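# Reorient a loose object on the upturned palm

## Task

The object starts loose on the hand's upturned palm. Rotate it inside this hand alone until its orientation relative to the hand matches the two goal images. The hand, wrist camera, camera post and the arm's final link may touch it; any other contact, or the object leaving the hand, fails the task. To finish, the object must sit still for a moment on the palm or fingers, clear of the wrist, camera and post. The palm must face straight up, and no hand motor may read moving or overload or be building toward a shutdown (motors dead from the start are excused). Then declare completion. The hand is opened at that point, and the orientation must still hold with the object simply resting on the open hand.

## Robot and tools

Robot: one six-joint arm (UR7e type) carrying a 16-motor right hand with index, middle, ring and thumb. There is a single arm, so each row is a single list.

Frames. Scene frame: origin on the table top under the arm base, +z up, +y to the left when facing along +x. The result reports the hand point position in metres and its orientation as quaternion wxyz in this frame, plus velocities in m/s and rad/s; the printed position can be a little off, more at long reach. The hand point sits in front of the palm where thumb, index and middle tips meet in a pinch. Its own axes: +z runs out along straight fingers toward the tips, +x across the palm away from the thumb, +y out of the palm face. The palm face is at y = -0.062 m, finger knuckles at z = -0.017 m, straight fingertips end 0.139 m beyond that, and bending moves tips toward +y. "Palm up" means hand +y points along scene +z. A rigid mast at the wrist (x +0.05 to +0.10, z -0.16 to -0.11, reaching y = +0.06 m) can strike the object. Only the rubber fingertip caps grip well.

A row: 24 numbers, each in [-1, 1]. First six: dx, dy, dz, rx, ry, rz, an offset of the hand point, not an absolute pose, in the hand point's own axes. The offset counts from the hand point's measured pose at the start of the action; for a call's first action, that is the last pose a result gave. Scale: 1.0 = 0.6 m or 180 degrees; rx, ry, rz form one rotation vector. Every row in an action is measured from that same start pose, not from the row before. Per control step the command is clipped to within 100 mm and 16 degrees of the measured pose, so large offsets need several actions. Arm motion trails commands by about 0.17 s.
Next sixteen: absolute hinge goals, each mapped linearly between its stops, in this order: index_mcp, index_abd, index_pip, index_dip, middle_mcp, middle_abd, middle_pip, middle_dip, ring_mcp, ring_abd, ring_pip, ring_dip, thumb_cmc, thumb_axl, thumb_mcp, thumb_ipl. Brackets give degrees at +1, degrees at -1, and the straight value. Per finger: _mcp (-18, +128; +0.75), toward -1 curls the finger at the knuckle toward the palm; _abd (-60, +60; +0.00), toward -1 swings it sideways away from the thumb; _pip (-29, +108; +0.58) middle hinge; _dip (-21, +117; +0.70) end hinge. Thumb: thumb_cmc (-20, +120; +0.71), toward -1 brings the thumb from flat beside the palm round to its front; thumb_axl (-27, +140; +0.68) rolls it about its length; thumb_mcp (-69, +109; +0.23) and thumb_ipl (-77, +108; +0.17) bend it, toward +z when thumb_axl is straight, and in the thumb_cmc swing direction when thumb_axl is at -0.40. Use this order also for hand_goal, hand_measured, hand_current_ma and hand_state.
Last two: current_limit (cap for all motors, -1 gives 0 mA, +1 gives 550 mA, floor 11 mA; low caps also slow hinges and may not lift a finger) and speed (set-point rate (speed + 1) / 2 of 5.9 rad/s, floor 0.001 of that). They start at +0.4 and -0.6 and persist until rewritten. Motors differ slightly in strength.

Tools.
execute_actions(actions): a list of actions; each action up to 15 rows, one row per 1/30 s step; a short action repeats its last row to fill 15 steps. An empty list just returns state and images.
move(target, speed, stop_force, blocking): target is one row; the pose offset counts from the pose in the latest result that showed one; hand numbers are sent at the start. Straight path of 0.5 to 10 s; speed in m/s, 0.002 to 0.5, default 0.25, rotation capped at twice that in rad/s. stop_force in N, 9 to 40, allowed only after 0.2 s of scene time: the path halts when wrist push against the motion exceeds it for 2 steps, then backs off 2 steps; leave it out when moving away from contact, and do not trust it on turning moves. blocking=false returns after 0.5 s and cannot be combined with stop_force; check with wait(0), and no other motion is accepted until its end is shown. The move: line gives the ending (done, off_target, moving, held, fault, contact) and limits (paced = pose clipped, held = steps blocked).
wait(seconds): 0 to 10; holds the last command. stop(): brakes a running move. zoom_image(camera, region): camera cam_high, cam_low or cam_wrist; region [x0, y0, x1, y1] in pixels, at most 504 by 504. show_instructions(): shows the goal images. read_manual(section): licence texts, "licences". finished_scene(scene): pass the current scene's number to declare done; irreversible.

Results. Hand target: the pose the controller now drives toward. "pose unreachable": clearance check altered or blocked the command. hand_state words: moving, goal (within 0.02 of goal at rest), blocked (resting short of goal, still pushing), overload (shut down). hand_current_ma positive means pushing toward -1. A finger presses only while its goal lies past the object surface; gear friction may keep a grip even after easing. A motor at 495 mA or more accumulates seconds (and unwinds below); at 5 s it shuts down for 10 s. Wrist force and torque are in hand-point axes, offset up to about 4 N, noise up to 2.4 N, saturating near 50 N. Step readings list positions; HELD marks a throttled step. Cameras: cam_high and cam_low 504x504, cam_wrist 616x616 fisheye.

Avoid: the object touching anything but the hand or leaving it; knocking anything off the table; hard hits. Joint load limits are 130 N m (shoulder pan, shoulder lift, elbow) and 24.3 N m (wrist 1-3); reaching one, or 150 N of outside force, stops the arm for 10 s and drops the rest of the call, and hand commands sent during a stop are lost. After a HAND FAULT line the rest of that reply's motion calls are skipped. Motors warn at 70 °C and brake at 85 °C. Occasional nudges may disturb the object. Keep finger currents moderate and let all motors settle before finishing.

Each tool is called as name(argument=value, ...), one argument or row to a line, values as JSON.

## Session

show_instructions(
)

execute_actions(
  actions=[],
)

Reference images for this scene: goal picture from the wrist camera place, goal picture looking into the palm.

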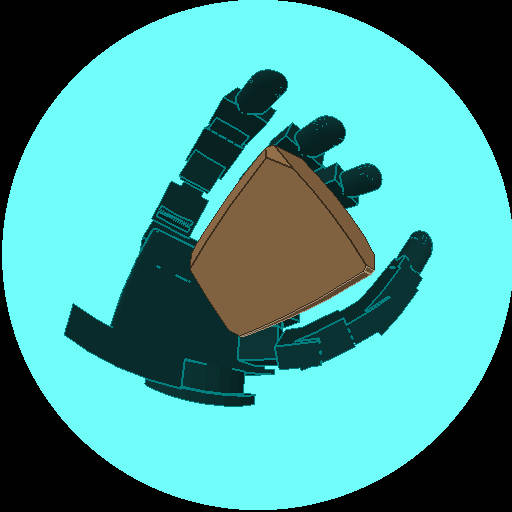

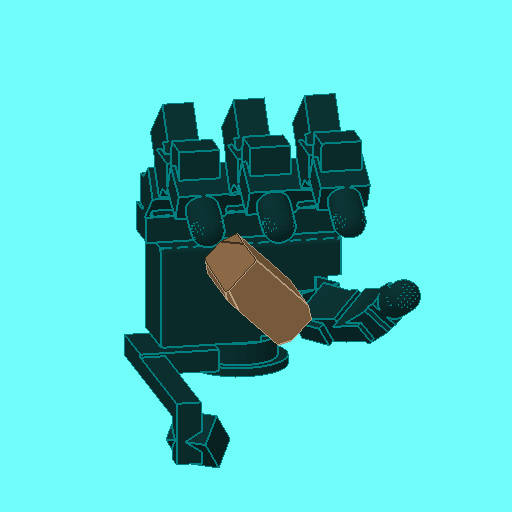

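Scene clock: 0.00 s.
end_effector_position=(+0.6031, +0.0455, +0.5024) hand_goal=(+0.046, +0.000, -0.008, +0.280, +0.046, +0.000, -0.008, +0.280, +0.046, +0.000, -0.008, +0.280, -0.104, +0.266, +0.032, -0.018) hand_measured=(+0.062, +0.000, -0.006, +0.282, +0.060, +0.000, -0.006, +0.282, +0.060, +0.000, -0.006, +0.282, -0.092, +0.270, +0.034, -0.016) hand_current_ma=(+83, +0, +12, +12, +80, +0, +12, +13, +78, +0, +13, +12, +66, +24, +13, +11) hand_state=(goal, goal, goal, goal, goal, goal, goal, goal, goal, goal, goal, goal, goal, goal, goal, goal) hand_current_limit=0.40 hand_speed=-0.60 end_effector_quat_wxyz=(+0.510, +0.474, +0.505, +0.510) end_effector_velocity=(-0.001, -0.000, +0.001) end_effector_angular_velocity=(-0.001, -0.003, -0.000)
Joint positions: [-0.154 -1.176  2.213 -4.214 -1.337 -0.023]
Joint velocities: [-0.    -0.001 -0.    -0.002 -0.    -0.   ]
Joint torques (N m, as the arm reports them, + toward a larger angle): no reading
Wrist force (N, on the end effector, along its own x y z axes, offset not removed): no reading
Wrist torque (N m, same axes, about the end effector's origin, offset not removed): no reading
Hand target: +0.603, +0.045, +0.502; +0.510, +0.474, +0.505, +0.510

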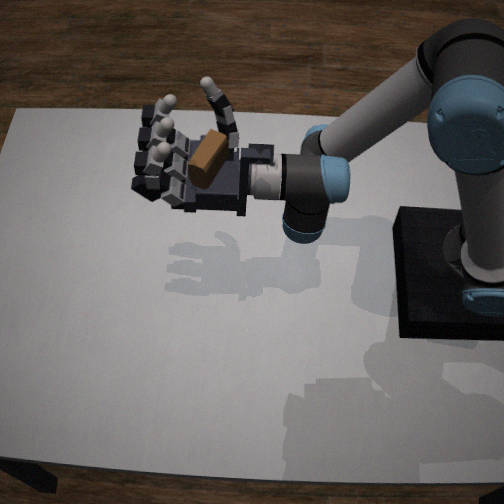

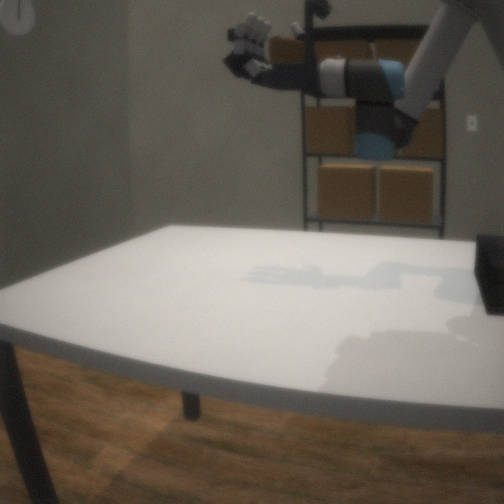

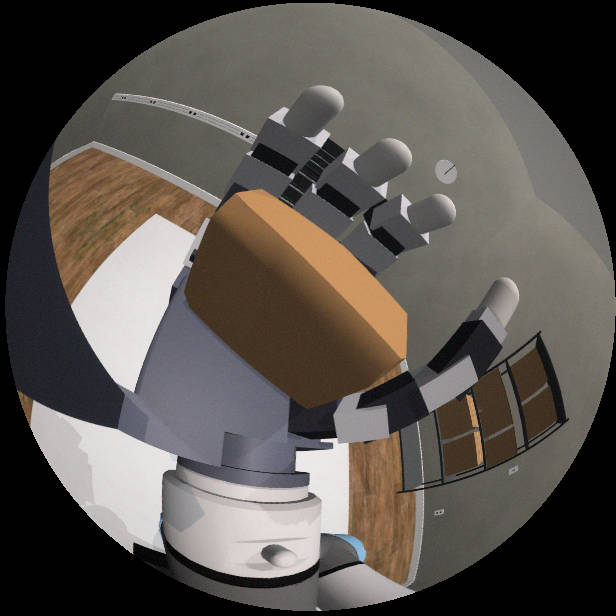

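zoom_image(
  camera="cam_high",
  region=[125, 65, 285, 225],
)

zoom_image(
  camera="cam_low",
  region=[210, 0, 330, 120],
)

zoom_image(
  camera="cam_wrist",
  region=[150, 160, 450, 460],
)

Region (125, 65, 285, 225) of cam_high's 504x504 image, scaled by 3.150, with more detail than that image has.

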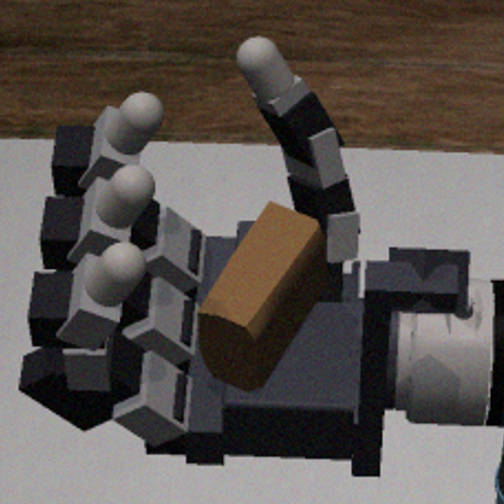

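Region (210, 0, 330, 120) of cam_low's 504x504 image, scaled by 4.200, with more detail than that image has.

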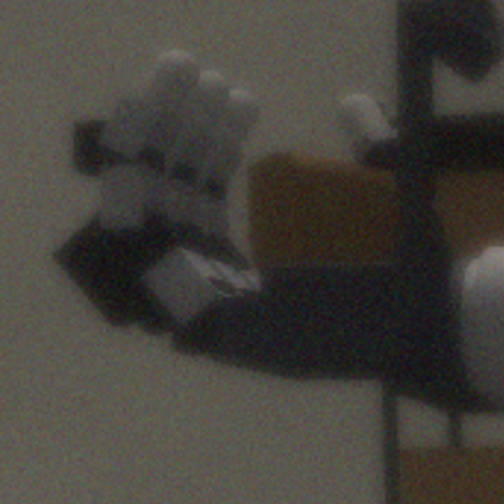

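Region (150, 160, 450, 460) of cam_wrist's 616x616 image, scaled by 1.680, with more detail than that image has.

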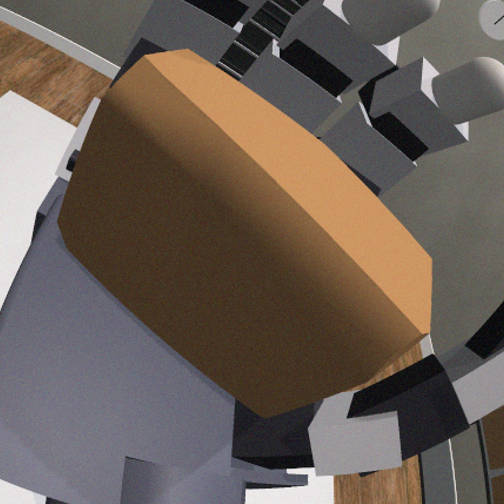

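move(
  target=[0.2,-0.3,0,0.01,-0.2,0.01,0.046,0,0,0.28,0.046,0,0,0.28,0.046,0,0,0.28,-0.1,0.27,0.03,0,0.4,-0.6],
  speed=0.1,
)

Scene clock: 18.93 s.
end_effector_position=(+0.6067, +0.1596, +0.3189) hand_goal=(+0.046, +0.000, +0.000, +0.280, +0.046, +0.000, +0.000, +0.280, +0.046, +0.000, +0.000, +0.280, -0.100, +0.270, +0.030, +0.000) hand_measured=(+0.062, +0.000, -0.002, +0.282, +0.060, +0.000, -0.002, +0.282, +0.060, +0.000, -0.002, +0.282, -0.092, +0.270, +0.032, -0.002) hand_current_ma=(+83, +0, -14, +12, +80, +0, -14, +13, +78, +0, -14, +12, +44, -1, +15, -18) hand_state=(goal, goal, goal, goal, goal, goal, goal, goal, goal, goal, goal, goal, goal, goal, goal, goal) hand_current_limit=0.40 hand_speed=-0.60 end_effector_quat_wxyz=(+0.626, +0.624, +0.323, +0.339) end_effector_velocity=(+0.000, +0.001, -0.002) end_effector_angular_velocity=(+0.001, +0.001, -0.008)
Joint positions: [ 0.414 -0.588  1.734 -4.301 -2.532  0.005]
Joint velocities: [ 0.003  0.007 -0.009  0.003 -0.012  0.001]
Joint torques (N m, as the arm reports them, + toward a larger angle): [  9.21 -37.97 -22.63   0.44  -1.88   2.04]
Wrist force (N, on the end effector, along its own x y z axes, offset not removed): [-1.2 1.2 -0.6]
Wrist torque (N m, same axes, about the end effector's origin, offset not removed): [0.03 0.12 -0.17]
Hand target: +0.607, +0.160, +0.319; +0.626, +0.624, +0.323, +0.339
Off the commanded pose: 0.000 m, 0 deg.
move: done

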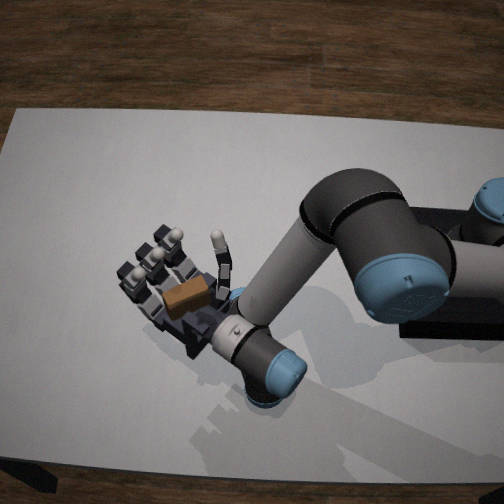

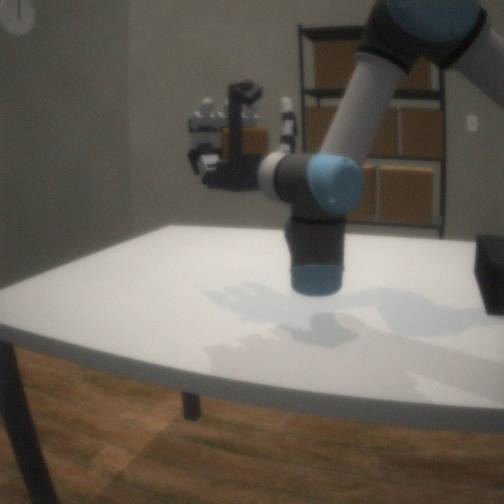

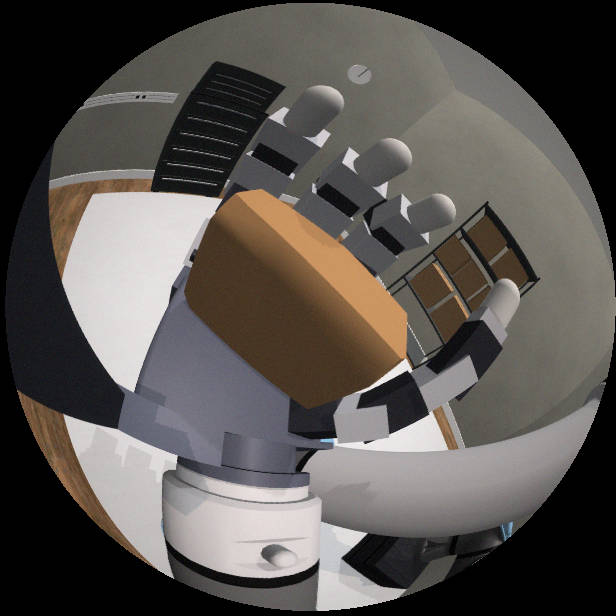

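zoom_image(
  camera="cam_low",
  region=[190, 90, 300, 200],
)

zoom_image(
  camera="cam_high",
  region=[120, 230, 250, 360],
)

Region (190, 90, 300, 200) of cam_low's 504x504 image, scaled by 4.582, with more detail than that image has.

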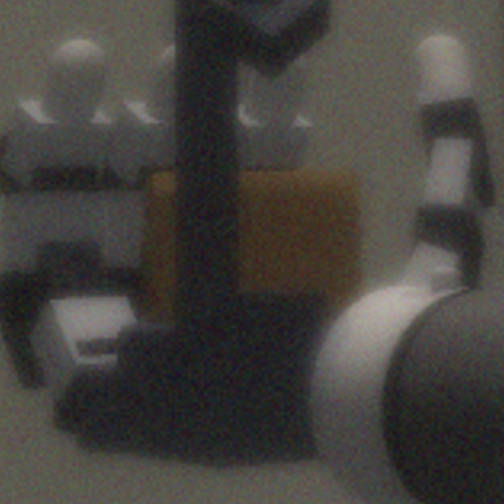

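Region (120, 230, 250, 360) of cam_high's 504x504 image, scaled by 3.877, with more detail than that image has.

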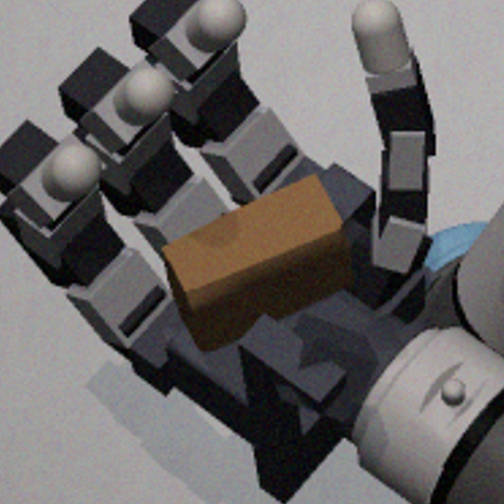

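move(
  target=[0,-0.08,0,-0.04,-0.1,0,0.046,0,0,0.28,0.046,0,0,0.28,0.046,0,0,0.28,-0.1,0.27,0.03,0,0.4,-0.6],
  speed=0.1,
)

zoom_image(
  camera="cam_low",
  region=[180, 120, 300, 240],
)

zoom_image(
  camera="cam_high",
  region=[120, 250, 250, 380],
)

Scene clock: 41.43 s.
end_effector_position=(+0.6068, +0.1598, +0.3130) hand_goal=(+0.046, +0.000, +0.000, +0.280, +0.046, +0.000, +0.000, +0.280, +0.046, +0.000, +0.000, +0.280, -0.100, +0.270, +0.030, +0.000) hand_measured=(+0.060, +0.000, -0.002, +0.282, +0.060, +0.000, -0.002, +0.282, +0.058, +0.000, -0.002, +0.282, -0.092, +0.270, +0.032, -0.002) hand_current_ma=(+74, +0, -13, +12, +71, +0, -13, +13, +69, +0, -14, +12, +41, -1, +10, -16) hand_state=(goal, goal, goal, goal, goal, goal, goal, goal, goal, goal, goal, goal, goal, goal, goal, goal) hand_current_limit=0.40 hand_speed=-0.60 end_effector_quat_wxyz=(+0.636, +0.626, +0.309, +0.330) end_effector_velocity=(-0.000, -0.001, -0.000) end_effector_angular_velocity=(+0.000, -0.000, -0.002)
Joint positions: [ 0.42  -0.558  1.692 -4.312 -2.574 -0.015]
Joint velocities: [-0.001  0.     0.    -0.001 -0.     0.   ]
Joint torques (N m, as the arm reports them, + toward a larger angle): [ -5.24 -65.04   1.54   0.84   2.31   1.9 ]
Wrist force (N, on the end effector, along its own x y z axes, offset not removed): [0.4 1.0 -0.1]
Wrist torque (N m, same axes, about the end effector's origin, offset not removed): [-0.08 0.10 -0.01]
Hand target: +0.607, +0.160, +0.313; +0.636, +0.626, +0.309, +0.330
Off the commanded pose: 0.042 m, 17 deg; orientation clipped at the last step of the last action.
move: held; limits=paced,held; held on 47 of 58 steps, including the last
pose unreachable: on one or more control steps of this call, first in action 0 (counted from 0), an arm could not follow its commanded pose, so it was not sent that pose on those steps. On the call's last step it was still not sent that pose. It may still have moved: this result reports where it is.
cause: the commanded pose would bring two parts of the arm too close to each other (joints 4 (wrist 1) to 6 (wrist 3) lie between them).

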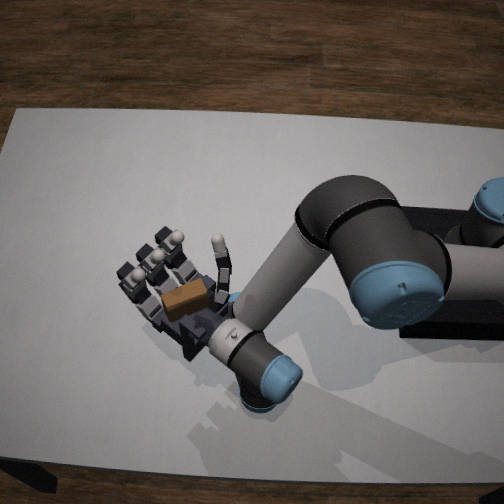

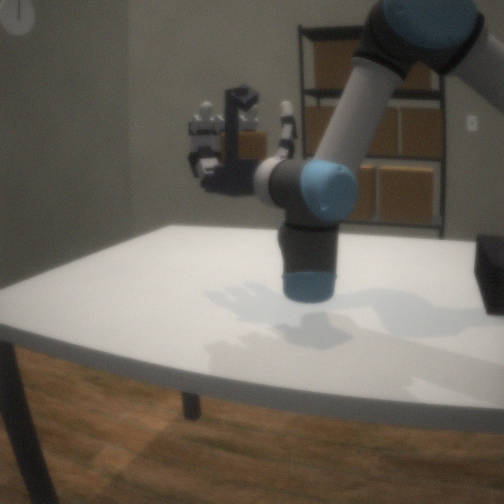

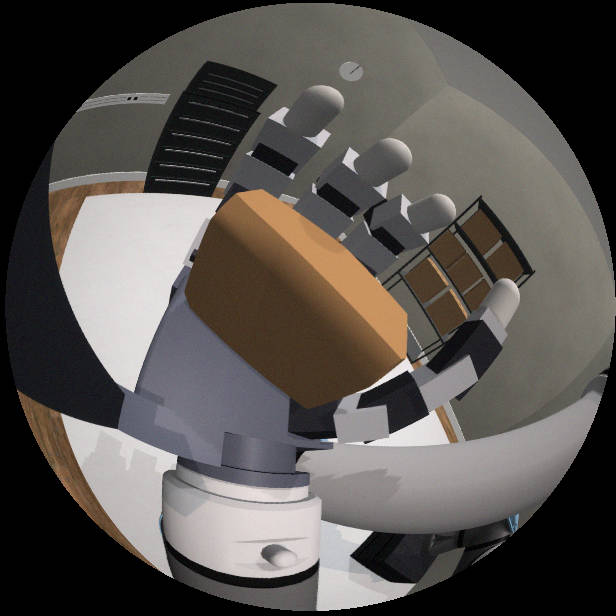

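Region (180, 120, 300, 240) of cam_low's 504x504 image, scaled by 4.200, with more detail than that image has.

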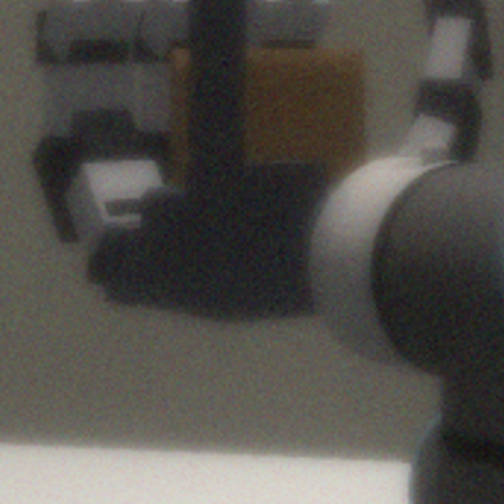

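Region (120, 250, 250, 380) of cam_high's 504x504 image, scaled by 3.877, with more detail than that image has.

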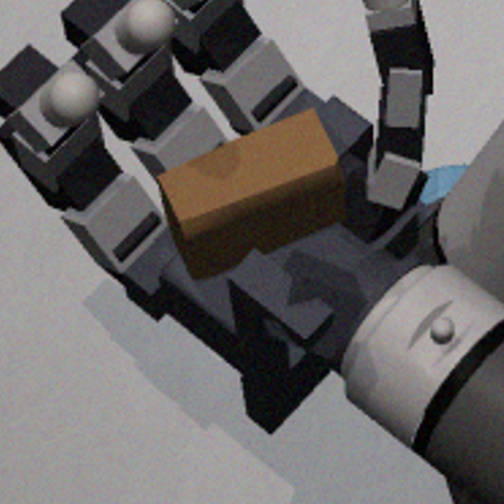

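move(
  target=[0,-0.1,0,0,0.12,-0.03,0.046,0,0,0.28,0.046,0,0,0.28,0.75,0,0.58,0.7,-0.1,0.27,0.03,0,0.4,-0.6],
  speed=0.1,
)

zoom_image(
  camera="cam_low",
  region=[190, 130, 300, 240],
)

zoom_image(
  camera="cam_wrist",
  region=[150, 170, 310, 330],
)

Scene clock: 55.00 s.
end_effector_position=(+0.6087, +0.1598, +0.2533) hand_goal=(+0.046, +0.000, +0.000, +0.280, +0.046, +0.000, +0.000, +0.280, +0.750, +0.000, +0.580, +0.700, -0.100, +0.270, +0.030, +0.000) hand_measured=(+0.060, +0.000, -0.002, +0.282, +0.060, +0.000, -0.002, +0.282, +0.758, +0.000, +0.580, +0.698, -0.092, +0.270, +0.032, -0.002) hand_current_ma=(+74, +0, -13, +12, +71, +0, -13, +13, +52, +0, +5, -10, +41, -1, +10, -16) hand_state=(goal, goal, goal, goal, goal, goal, goal, goal, goal, goal, goal, goal, goal, goal, goal, goal) hand_current_limit=0.40 hand_speed=-0.60 end_effector_quat_wxyz=(+0.581, +0.538, +0.451, +0.411) end_effector_velocity=(+0.001, +0.001, -0.002) end_effector_angular_velocity=(-0.004, +0.001, +0.017)
Joint positions: [ 0.288 -0.485  1.899 -4.563 -2.068 -0.087]
Joint velocities: [-0.007  0.004  0.004 -0.008  0.024 -0.004]
Joint torques (N m, as the arm reports them, + toward a larger angle): [ -6.58 -33.34   4.91  -3.55   2.57  -3.15]
Wrist force (N, on the end effector, along its own x y z axes, offset not removed): [-2.5 0.5 -2.7]
Wrist torque (N m, same axes, about the end effector's origin, offset not removed): [0.08 0.32 -0.32]
Hand target: +0.609, +0.160, +0.253; +0.581, +0.538, +0.452, +0.411
Off the commanded pose: 0.000 m, 0 deg.
move: done

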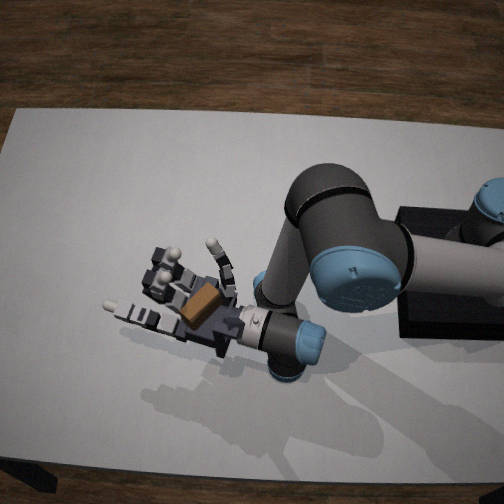

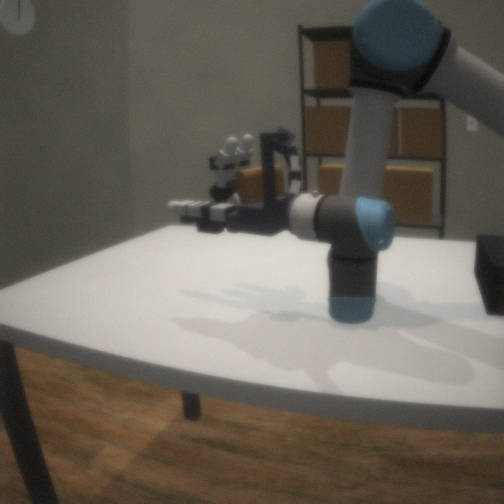

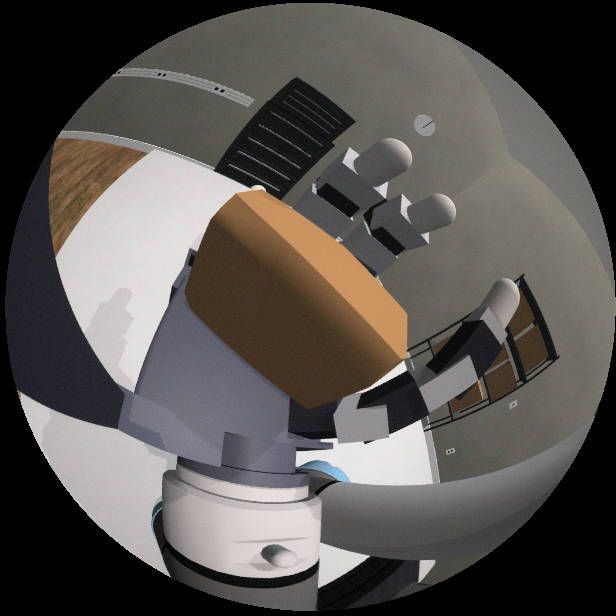

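Region (190, 130, 300, 240) of cam_low's 504x504 image, scaled by 4.582, with more detail than that image has.

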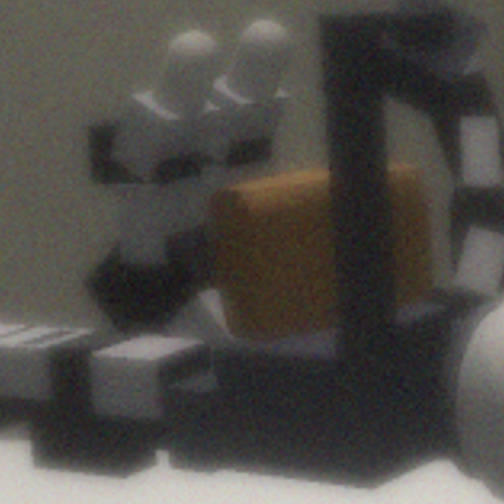

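Region (150, 170, 310, 330) of cam_wrist's 616x616 image, scaled by 3.150, with more detail than that image has.

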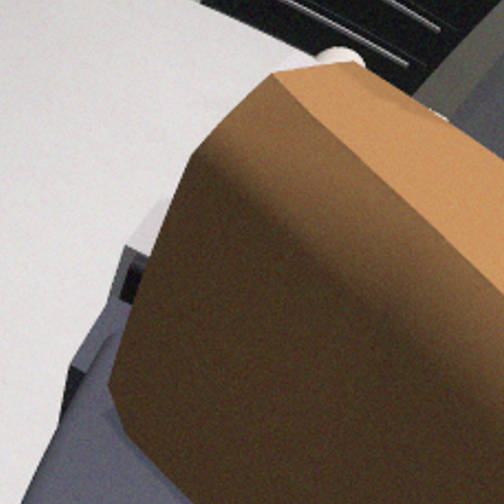

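move(
  target=[0,0.1,0,0,0.08,0.028,0.5,0,-0.95,-0.7,0.75,0,0.58,0.7,0.75,0,0.58,0.7,0.6,0.68,0.4,0.17,0.4,-0.4],
  speed=0.1,
)

execute_actions(
  actions=[
    [[0,0,0,0,0,0,0.1,0,-0.92,-0.55,0.75,0,0.58,0.7,0.75,0,0.58,0.7,0.6,0.68,0.4,0.17,0.4,-0.6]],
    [[0,0,0,0,0,0,-0.1,0,-0.88,-0.3,0.75,0,0.58,0.7,0.75,0,0.58,0.7,0.6,0.68,0.4,0.17,0.4,-0.7]],
    [[0,0,0,0,0,0,-0.25,0,-0.8,-0.05,0.75,0,0.58,0.7,0.75,0,0.58,0.7,0.6,0.68,0.4,0.17,0.4,-0.7]],
    [[0,0,0,0,0,0,-0.38,0,-0.72,0.05,0.75,0,0.58,0.7,0.75,0,0.58,0.7,0.6,0.68,0.4,0.17,0.4,-0.7]],
    [[0,0,0,0,0,0,-0.38,0,-0.72,0.05,0.75,0,0.58,0.7,0.75,0,0.58,0.7,0.6,0.68,0.4,0.17,0.4,-0.7]],
  ],
)

zoom_image(
  camera="cam_high",
  region=[90, 200, 290, 400],
)

Scene clock: 83.20 s.
end_effector_position=(+0.6093, +0.1648, +0.3128) hand_goal=(+0.500, +0.000, -0.950, -0.700, +0.750, +0.000, +0.580, +0.700, +0.750, +0.000, +0.580, +0.700, +0.600, +0.680, +0.400, +0.170) hand_measured=(+0.506, +0.000, -0.948, -0.698, +0.760, +0.000, +0.580, +0.698, +0.760, +0.000, +0.580, +0.698, +0.608, +0.674, +0.398, +0.168) hand_current_ma=(+35, +0, +6, +12, +54, +0, +4, -11, +54, +0, +5, -10, +49, -34, -10, -11) hand_state=(goal, goal, goal, goal, goal, goal, goal, goal, goal, goal, goal, goal, goal, goal, goal, goal) hand_current_limit=0.40 hand_speed=-0.40 end_effector_quat_wxyz=(+0.502, +0.502, +0.496, +0.499) end_effector_velocity=(-0.000, +0.001, +0.003) end_effector_angular_velocity=(+0.004, -0.000, +0.013)
Joint positions: [ 0.192 -0.66   2.056 -4.533 -1.722  0.004]
Joint velocities: [-0.005 -0.008  0.006  0.002  0.018  0.004]
Joint torques (N m, as the arm reports them, + toward a larger angle): [ -9.5  -57.33   8.77  -0.58   2.45   1.84]
Wrist force (N, on the end effector, along its own x y z axes, offset not removed): [-0.6 -0.2 -1.4]
Wrist torque (N m, same axes, about the end effector's origin, offset not removed): [-0.08 0.09 -0.19]
Hand target: +0.609, +0.165, +0.313; +0.502, +0.502, +0.497, +0.500
Off the commanded pose: 0.000 m, 0 deg.
move: done

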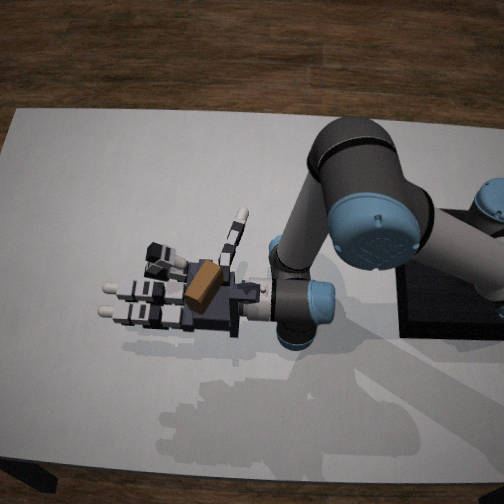

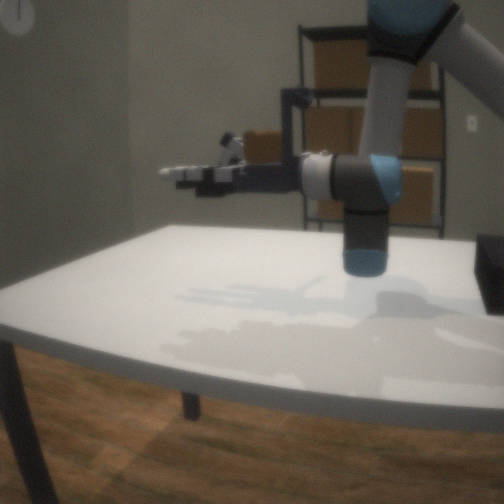

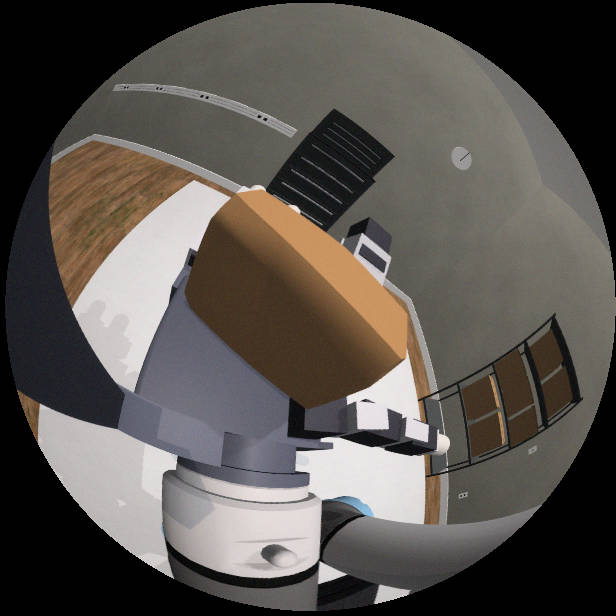

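Scene clock: 85.70 s.
end_effector_position=(+0.6093, +0.1648, +0.3128) hand_goal=(-0.380, +0.000, -0.720, +0.050, +0.750, +0.000, +0.580, +0.700, +0.750, +0.000, +0.580, +0.700, +0.600, +0.680, +0.400, +0.170) hand_measured=(-0.378, +0.000, -0.728, +0.046, +0.760, +0.000, +0.580, +0.698, +0.760, +0.000, +0.580, +0.698, +0.608, +0.674, +0.398, +0.168) hand_current_ma=(+13, +0, -44, -19, +54, +0, +4, -11, +54, +0, +5, -10, +49, -34, -10, -11) hand_state=(goal, goal, goal, goal, goal, goal, goal, goal, goal, goal, goal, goal, goal, goal, goal, goal) hand_current_limit=0.40 hand_speed=-0.70 end_effector_quat_wxyz=(+0.502, +0.502, +0.496, +0.499) end_effector_velocity=(+0.000, -0.000, +0.000) end_effector_angular_velocity=(+0.001, -0.001, +0.000)
Joint positions: [ 0.192 -0.66   2.056 -4.533 -1.722  0.004]
Joint velocities: [-0.    -0.    -0.    -0.     0.     0.001]
Joint torques (N m, as the arm reports them, + toward a larger angle): [  7.32 -34.43 -10.97  -3.17  -1.67  -2.83]
Wrist force (N, on the end effector, along its own x y z axes, offset not removed): [-0.5 1.0 -0.7]
Wrist torque (N m, same axes, about the end effector's origin, offset not removed): [0.03 -0.12 -0.15]
Hand target: +0.609, +0.165, +0.313; +0.502, +0.502, +0.496, +0.499
Off the commanded pose: 0.000 m, 0 deg.
Step readings (end_effector_position; steps 1 to 15: 1st action; 16 to 30: 2nd action; 31 to 45: 3rd action; 46 to 60: 4th action; 61 to 75: 5th action):
0: (+0.6093, +0.1648, +0.3128)
1: (+0.6093, +0.1648, +0.3129)
2: (+0.6093, +0.1648, +0.3129)
4: (+0.6093, +0.1648, +0.3129)
8: (+0.6093, +0.1647, +0.3129)
15: (+0.6093, +0.1647, +0.3128)
16: (+0.6093, +0.1648, +0.3128)
17: (+0.6093, +0.1648, +0.3128)
19: (+0.6093, +0.1648, +0.3128)
23: (+0.6093, +0.1648, +0.3128)
30: (+0.6093, +0.1648, +0.3128)
31: (+0.6093, +0.1648, +0.3128)
32: (+0.6093, +0.1648, +0.3128)
34: (+0.6093, +0.1648, +0.3128)
38: (+0.6093, +0.1648, +0.3128)
45: (+0.6093, +0.1648, +0.3128)
46: (+0.6093, +0.1648, +0.3128)
47: (+0.6093, +0.1648, +0.3128)
49: (+0.6093, +0.1648, +0.3128)
53: (+0.6093, +0.1648, +0.3128)
60: (+0.6093, +0.1648, +0.3128)
61: (+0.6093, +0.1648, +0.3128)
62: (+0.6093, +0.1648, +0.3128)
64: (+0.6093, +0.1648, +0.3128)
68: (+0.6093, +0.1648, +0.3128)
75: end_effector_position above

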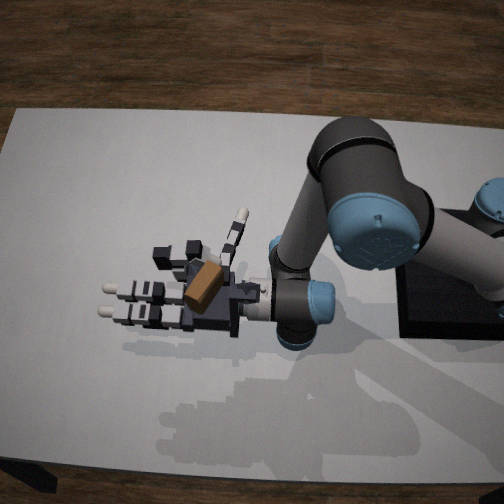

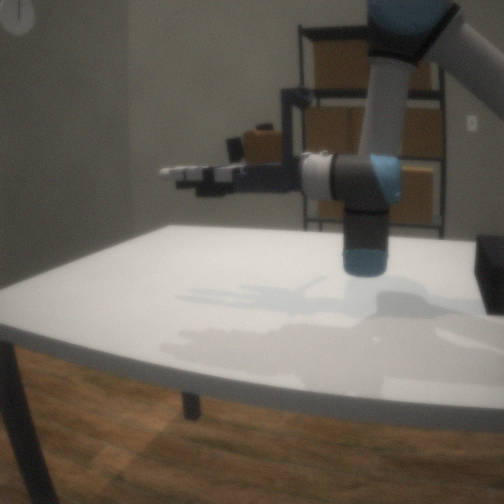

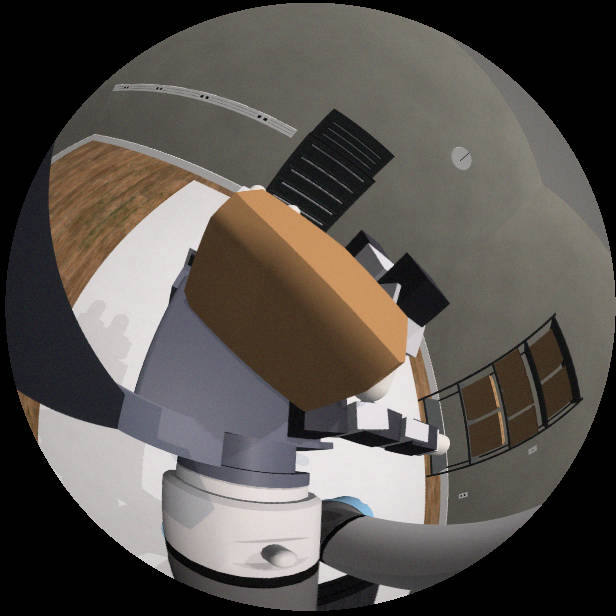

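Region (90, 200, 290, 400) of cam_high's 504x504 image, scaled by 2.520, with more detail than that image has.

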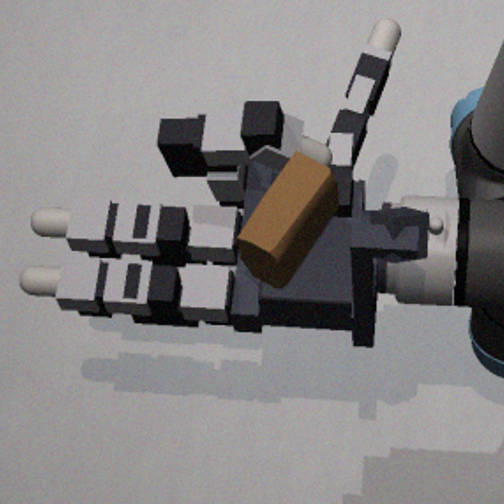

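Missed; repeat with abduction.

execute_actions(
  actions=[
    [[0,0,0,0,0,0,0.15,0,-0.92,-0.55,0.75,0,0.58,0.7,0.75,0,0.58,0.7,0.6,0.68,0.4,0.17,0.4,-0.4]],
    [[0,0,0,0,0,0,0.15,0.6,-0.92,-0.55,0.75,0,0.58,0.7,0.75,0,0.58,0.7,0.6,0.68,0.4,0.17,0.4,-0.5]],
    [[0,0,0,0,0,0,-0.1,0.6,-0.9,-0.4,0.75,0,0.58,0.7,0.75,0,0.58,0.7,0.6,0.68,0.4,0.17,0.4,-0.7]],
    [[0,0,0,0,0,0,-0.2,0.65,-0.88,-0.2,0.75,0,0.58,0.7,0.75,0,0.58,0.7,0.6,0.68,0.4,0.17,0.4,-0.7]],
    [[0,0,0,0,0,0,-0.35,0.8,-0.82,-0.1,0.75,0,0.58,0.7,0.75,0,0.58,0.7,0.6,0.68,0.4,0.17,0.4,-0.7]],
    [[0,0,0,0,0,0,-0.47,0.95,-0.8,-0.1,0.75,0,0.58,0.7,0.75,0,0.58,0.7,0.6,0.68,0.4,0.17,0.4,-0.7]],
    [[0,0,0,0,0,0,-0.47,0.95,-0.8,-0.1,0.75,0,0.58,0.7,0.75,0,0.58,0.7,0.6,0.68,0.4,0.17,0.4,-0.7]],
  ],
)

zoom_image(
  camera="cam_high",
  region=[90, 200, 290, 400],
)

Scene clock: 103.53 s.
end_effector_position=(+0.6093, +0.1648, +0.3128) hand_goal=(-0.470, +0.950, -0.800, -0.100, +0.750, +0.000, +0.580, +0.700, +0.750, +0.000, +0.580, +0.700, +0.600, +0.680, +0.400, +0.170) hand_measured=(-0.468, +0.948, -0.804, -0.104, +0.760, +0.000, +0.580, +0.698, +0.760, +0.000, +0.580, +0.698, +0.608, +0.674, +0.398, +0.168) hand_current_ma=(+14, -7, -25, -18, +54, +0, +4, -11, +54, +0, +5, -10, +49, -34, -10, -11) hand_state=(goal, goal, goal, goal, goal, goal, goal, goal, goal, goal, goal, goal, goal, goal, goal, goal) hand_current_limit=0.40 hand_speed=-0.70 end_effector_quat_wxyz=(+0.502, +0.502, +0.496, +0.499) end_effector_velocity=(+0.000, +0.000, +0.001) end_effector_angular_velocity=(+0.000, -0.002, +0.001)
Joint positions: [ 0.192 -0.66   2.056 -4.533 -1.722  0.004]
Joint velocities: [ 0.    -0.    -0.001  0.     0.    -0.   ]
Joint torques (N m, as the arm reports them, + toward a larger angle): [  5.22 -36.9  -12.5   -3.36  -1.51  -2.49]
Wrist force (N, on the end effector, along its own x y z axes, offset not removed): [-0.3 -1.1 -3.5]
Wrist torque (N m, same axes, about the end effector's origin, offset not removed): [-0.05 0.02 -0.16]
Hand target: +0.609, +0.165, +0.313; +0.502, +0.502, +0.496, +0.499
Off the commanded pose: 0.000 m, 0 deg.
Step readings (end_effector_position; steps 1 to 15: 1st action; 16 to 30: 2nd action; 31 to 45: 3rd action; 46 to 60: 4th action; 61 to 75: 5th action; 76 to 90: 6th action; 91 to 105: 7th action):
0: (+0.6093, +0.1648, +0.3128)
1: (+0.6093, +0.1648, +0.3128)
2: (+0.6093, +0.1648, +0.3128)
4: (+0.6093, +0.1648, +0.3128)
8: (+0.6093, +0.1648, +0.3128)
15: (+0.6093, +0.1648, +0.3128)
16: (+0.6093, +0.1648, +0.3128)
17: (+0.6093, +0.1648, +0.3128)
19: (+0.6093, +0.1648, +0.3128)
23: (+0.6093, +0.1648, +0.3128)
30: (+0.6093, +0.1648, +0.3128)
31: (+0.6093, +0.1648, +0.3128)
32: (+0.6093, +0.1648, +0.3128)
34: (+0.6093, +0.1648, +0.3128)
38: (+0.6093, +0.1648, +0.3128)
45: (+0.6093, +0.1648, +0.3128)
46: (+0.6093, +0.1648, +0.3128)
47: (+0.6093, +0.1648, +0.3128)
49: (+0.6093, +0.1648, +0.3128)
53: (+0.6093, +0.1648, +0.3128)
60: (+0.6093, +0.1648, +0.3128)
61: (+0.6093, +0.1648, +0.3128)
62: (+0.6093, +0.1648, +0.3128)
64: (+0.6093, +0.1648, +0.3128)
68: (+0.6093, +0.1648, +0.3128)
75: (+0.6093, +0.1648, +0.3128)
76: (+0.6093, +0.1648, +0.3128)
77: (+0.6093, +0.1648, +0.3128)
79: (+0.6093, +0.1648, +0.3128)
83: (+0.6093, +0.1648, +0.3128)
90: (+0.6093, +0.1648, +0.3128)
91: (+0.6093, +0.1648, +0.3128)
92: (+0.6093, +0.1648, +0.3128)
94: (+0.6093, +0.1648, +0.3128)
98: (+0.6093, +0.1648, +0.3128)
105: end_effector_position above

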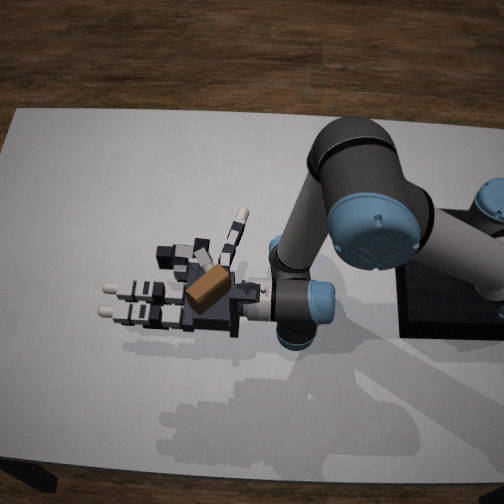

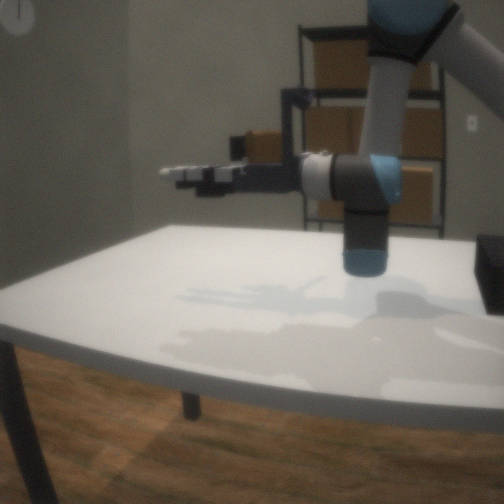

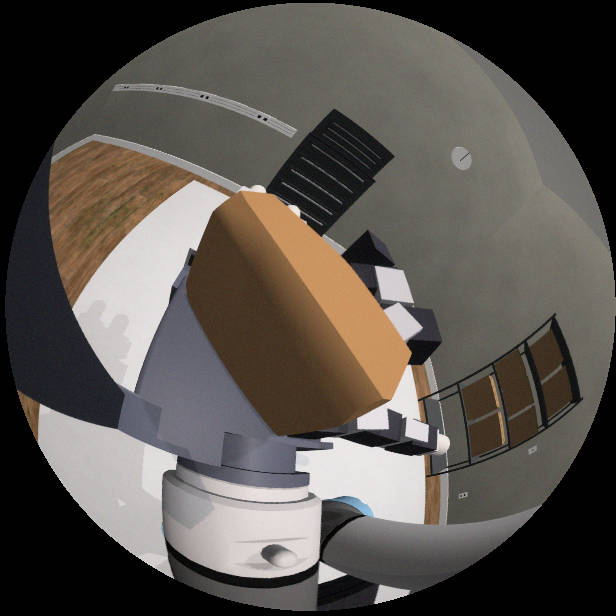

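Region (90, 200, 290, 400) of cam_high's 504x504 image, scaled by 2.520, with more detail than that image has.

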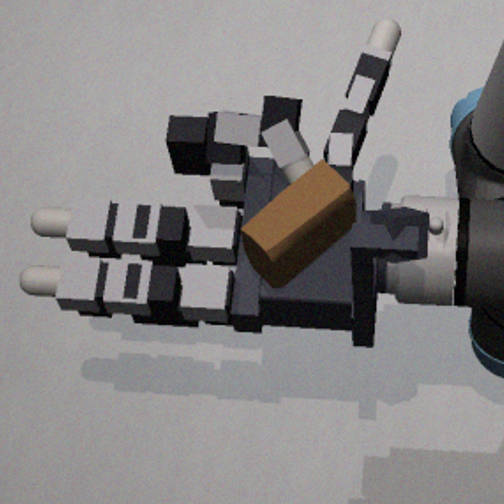

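execute_actions(
  actions=[
    [[0,0,0,0,0,0,-0.3,0.3,-0.8,-0.1,0.75,0,0.58,0.7,0.75,0,0.58,0.7,0.85,-0.2,0.1,-1,0.4,-0.3]],
    [[0,0,0,0,0,0,0.5,0,-0.8,-0.1,0.75,0,0.58,0.7,0.75,0,0.58,0.7,0.85,-0.2,0.1,-1,0.4,-0.3]],
    [[0,0,0,0,0,0,0.5,0,-0.8,-0.1,0.75,0,0.58,0.7,0.75,0,0.58,0.7,0.85,-0.2,-0.6,-1,0.4,-0.6]],
    [[0,0,0,0,0,0,0.5,0,-0.8,-0.1,0.75,0,0.58,0.7,0.75,0,0.58,0.7,0.85,-0.2,-0.6,-1,0.4,-0.6]],
    [[0,0,0,0,0,0,0.5,0,-0.8,-0.1,0.75,0,0.58,0.7,0.75,0,0.58,0.7,0.85,-0.2,-0.6,-1,0.4,-0.6]],
  ],
)

zoom_image(
  camera="cam_high",
  region=[90, 200, 290, 400],
)

Scene clock: 124.27 s.
end_effector_position=(+0.6093, +0.1648, +0.3128) hand_goal=(+0.500, +0.000, -0.800, -0.100, +0.750, +0.000, +0.580, +0.700, +0.750, +0.000, +0.580, +0.700, +0.850, -0.200, -0.600, -1.000) hand_measured=(+0.506, +0.004, -0.804, -0.104, +0.760, +0.000, +0.580, +0.698, +0.760, +0.000, +0.580, +0.698, +0.860, -0.196, -0.598, -1.000) hand_current_ma=(+29, +14, -25, -17, +54, +0, +4, -11, +54, +0, +5, -10, +51, +26, +19, +3) hand_state=(goal, goal, goal, goal, goal, goal, goal, goal, goal, goal, goal, goal, goal, goal, goal, goal) hand_current_limit=0.40 hand_speed=-0.60 end_effector_quat_wxyz=(+0.502, +0.502, +0.496, +0.499) end_effector_velocity=(-0.000, +0.000, +0.000) end_effector_angular_velocity=(-0.000, -0.001, +0.001)
Joint positions: [ 0.192 -0.66   2.056 -4.533 -1.722  0.004]
Joint velocities: [ 0.    -0.001  0.    -0.001  0.001 -0.   ]
Joint torques (N m, as the arm reports them, + toward a larger angle): [  5.05 -35.46 -11.14  -3.32  -1.54  -2.27]
Wrist force (N, on the end effector, along its own x y z axes, offset not removed): [-0.8 -1.5 -3.4]
Wrist torque (N m, same axes, about the end effector's origin, offset not removed): [-0.01 0.11 -0.32]
Hand target: +0.609, +0.165, +0.313; +0.502, +0.502, +0.496, +0.499
Off the commanded pose: 0.000 m, 0 deg.
Step readings (end_effector_position; steps 1 to 15: 1st action; 16 to 30: 2nd action; 31 to 45: 3rd action; 46 to 60: 4th action; 61 to 75: 5th action):
0: (+0.6093, +0.1648, +0.3128)
1: (+0.6093, +0.1648, +0.3128)
2: (+0.6093, +0.1648, +0.3128)
4: (+0.6093, +0.1648, +0.3128)
8: (+0.6093, +0.1648, +0.3128)
15: (+0.6093, +0.1648, +0.3128)
16: (+0.6093, +0.1648, +0.3128)
17: (+0.6093, +0.1648, +0.3128)
19: (+0.6093, +0.1648, +0.3128)
23: (+0.6093, +0.1648, +0.3128)
30: (+0.6093, +0.1648, +0.3128)
31: (+0.6093, +0.1648, +0.3128)
32: (+0.6093, +0.1648, +0.3128)
34: (+0.6093, +0.1648, +0.3128)
38: (+0.6093, +0.1648, +0.3128)
45: (+0.6093, +0.1648, +0.3128)
46: (+0.6093, +0.1648, +0.3128)
47: (+0.6093, +0.1648, +0.3128)
49: (+0.6093, +0.1648, +0.3128)
53: (+0.6093, +0.1648, +0.3128)
60: (+0.6093, +0.1648, +0.3128)
61: (+0.6093, +0.1648, +0.3128)
62: (+0.6093, +0.1648, +0.3128)
64: (+0.6093, +0.1648, +0.3128)
68: (+0.6093, +0.1648, +0.3128)
75: end_effector_position above

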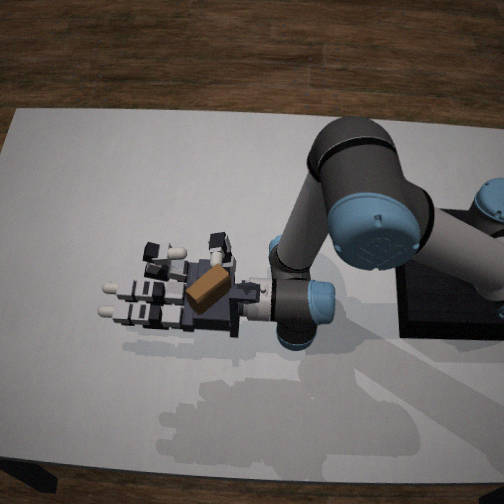

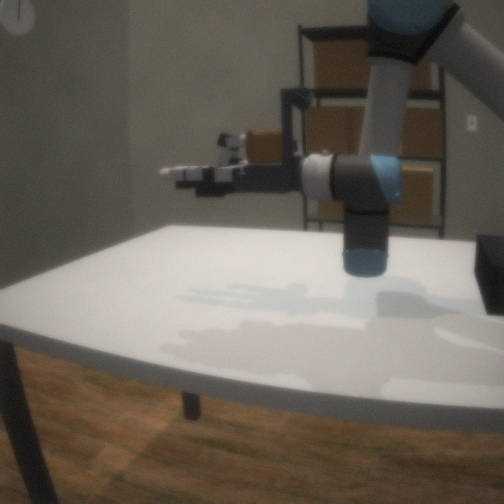

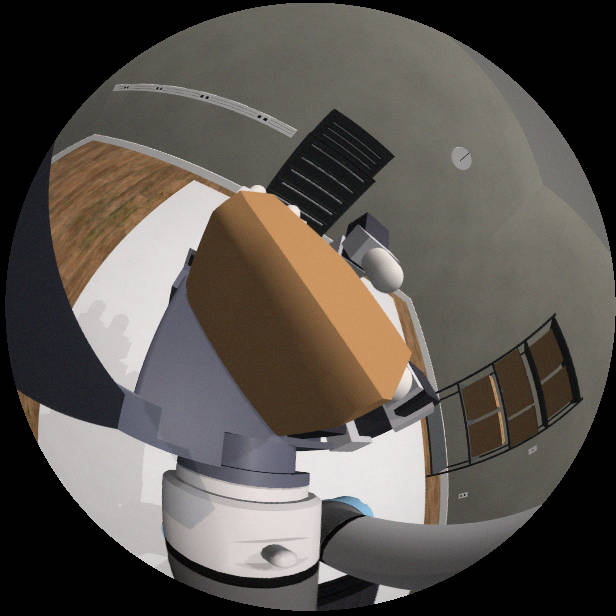

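Region (90, 200, 290, 400) of cam_high's 504x504 image, scaled by 2.520, with more detail than that image has.

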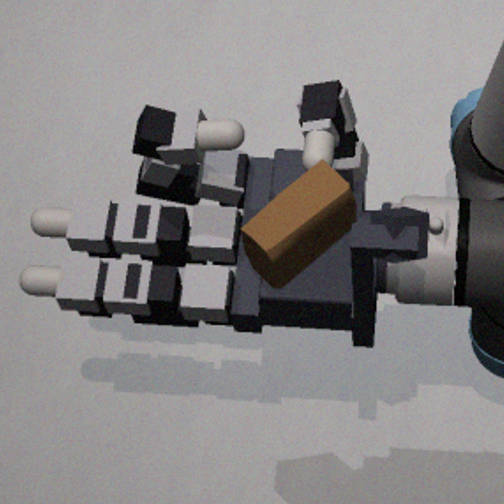

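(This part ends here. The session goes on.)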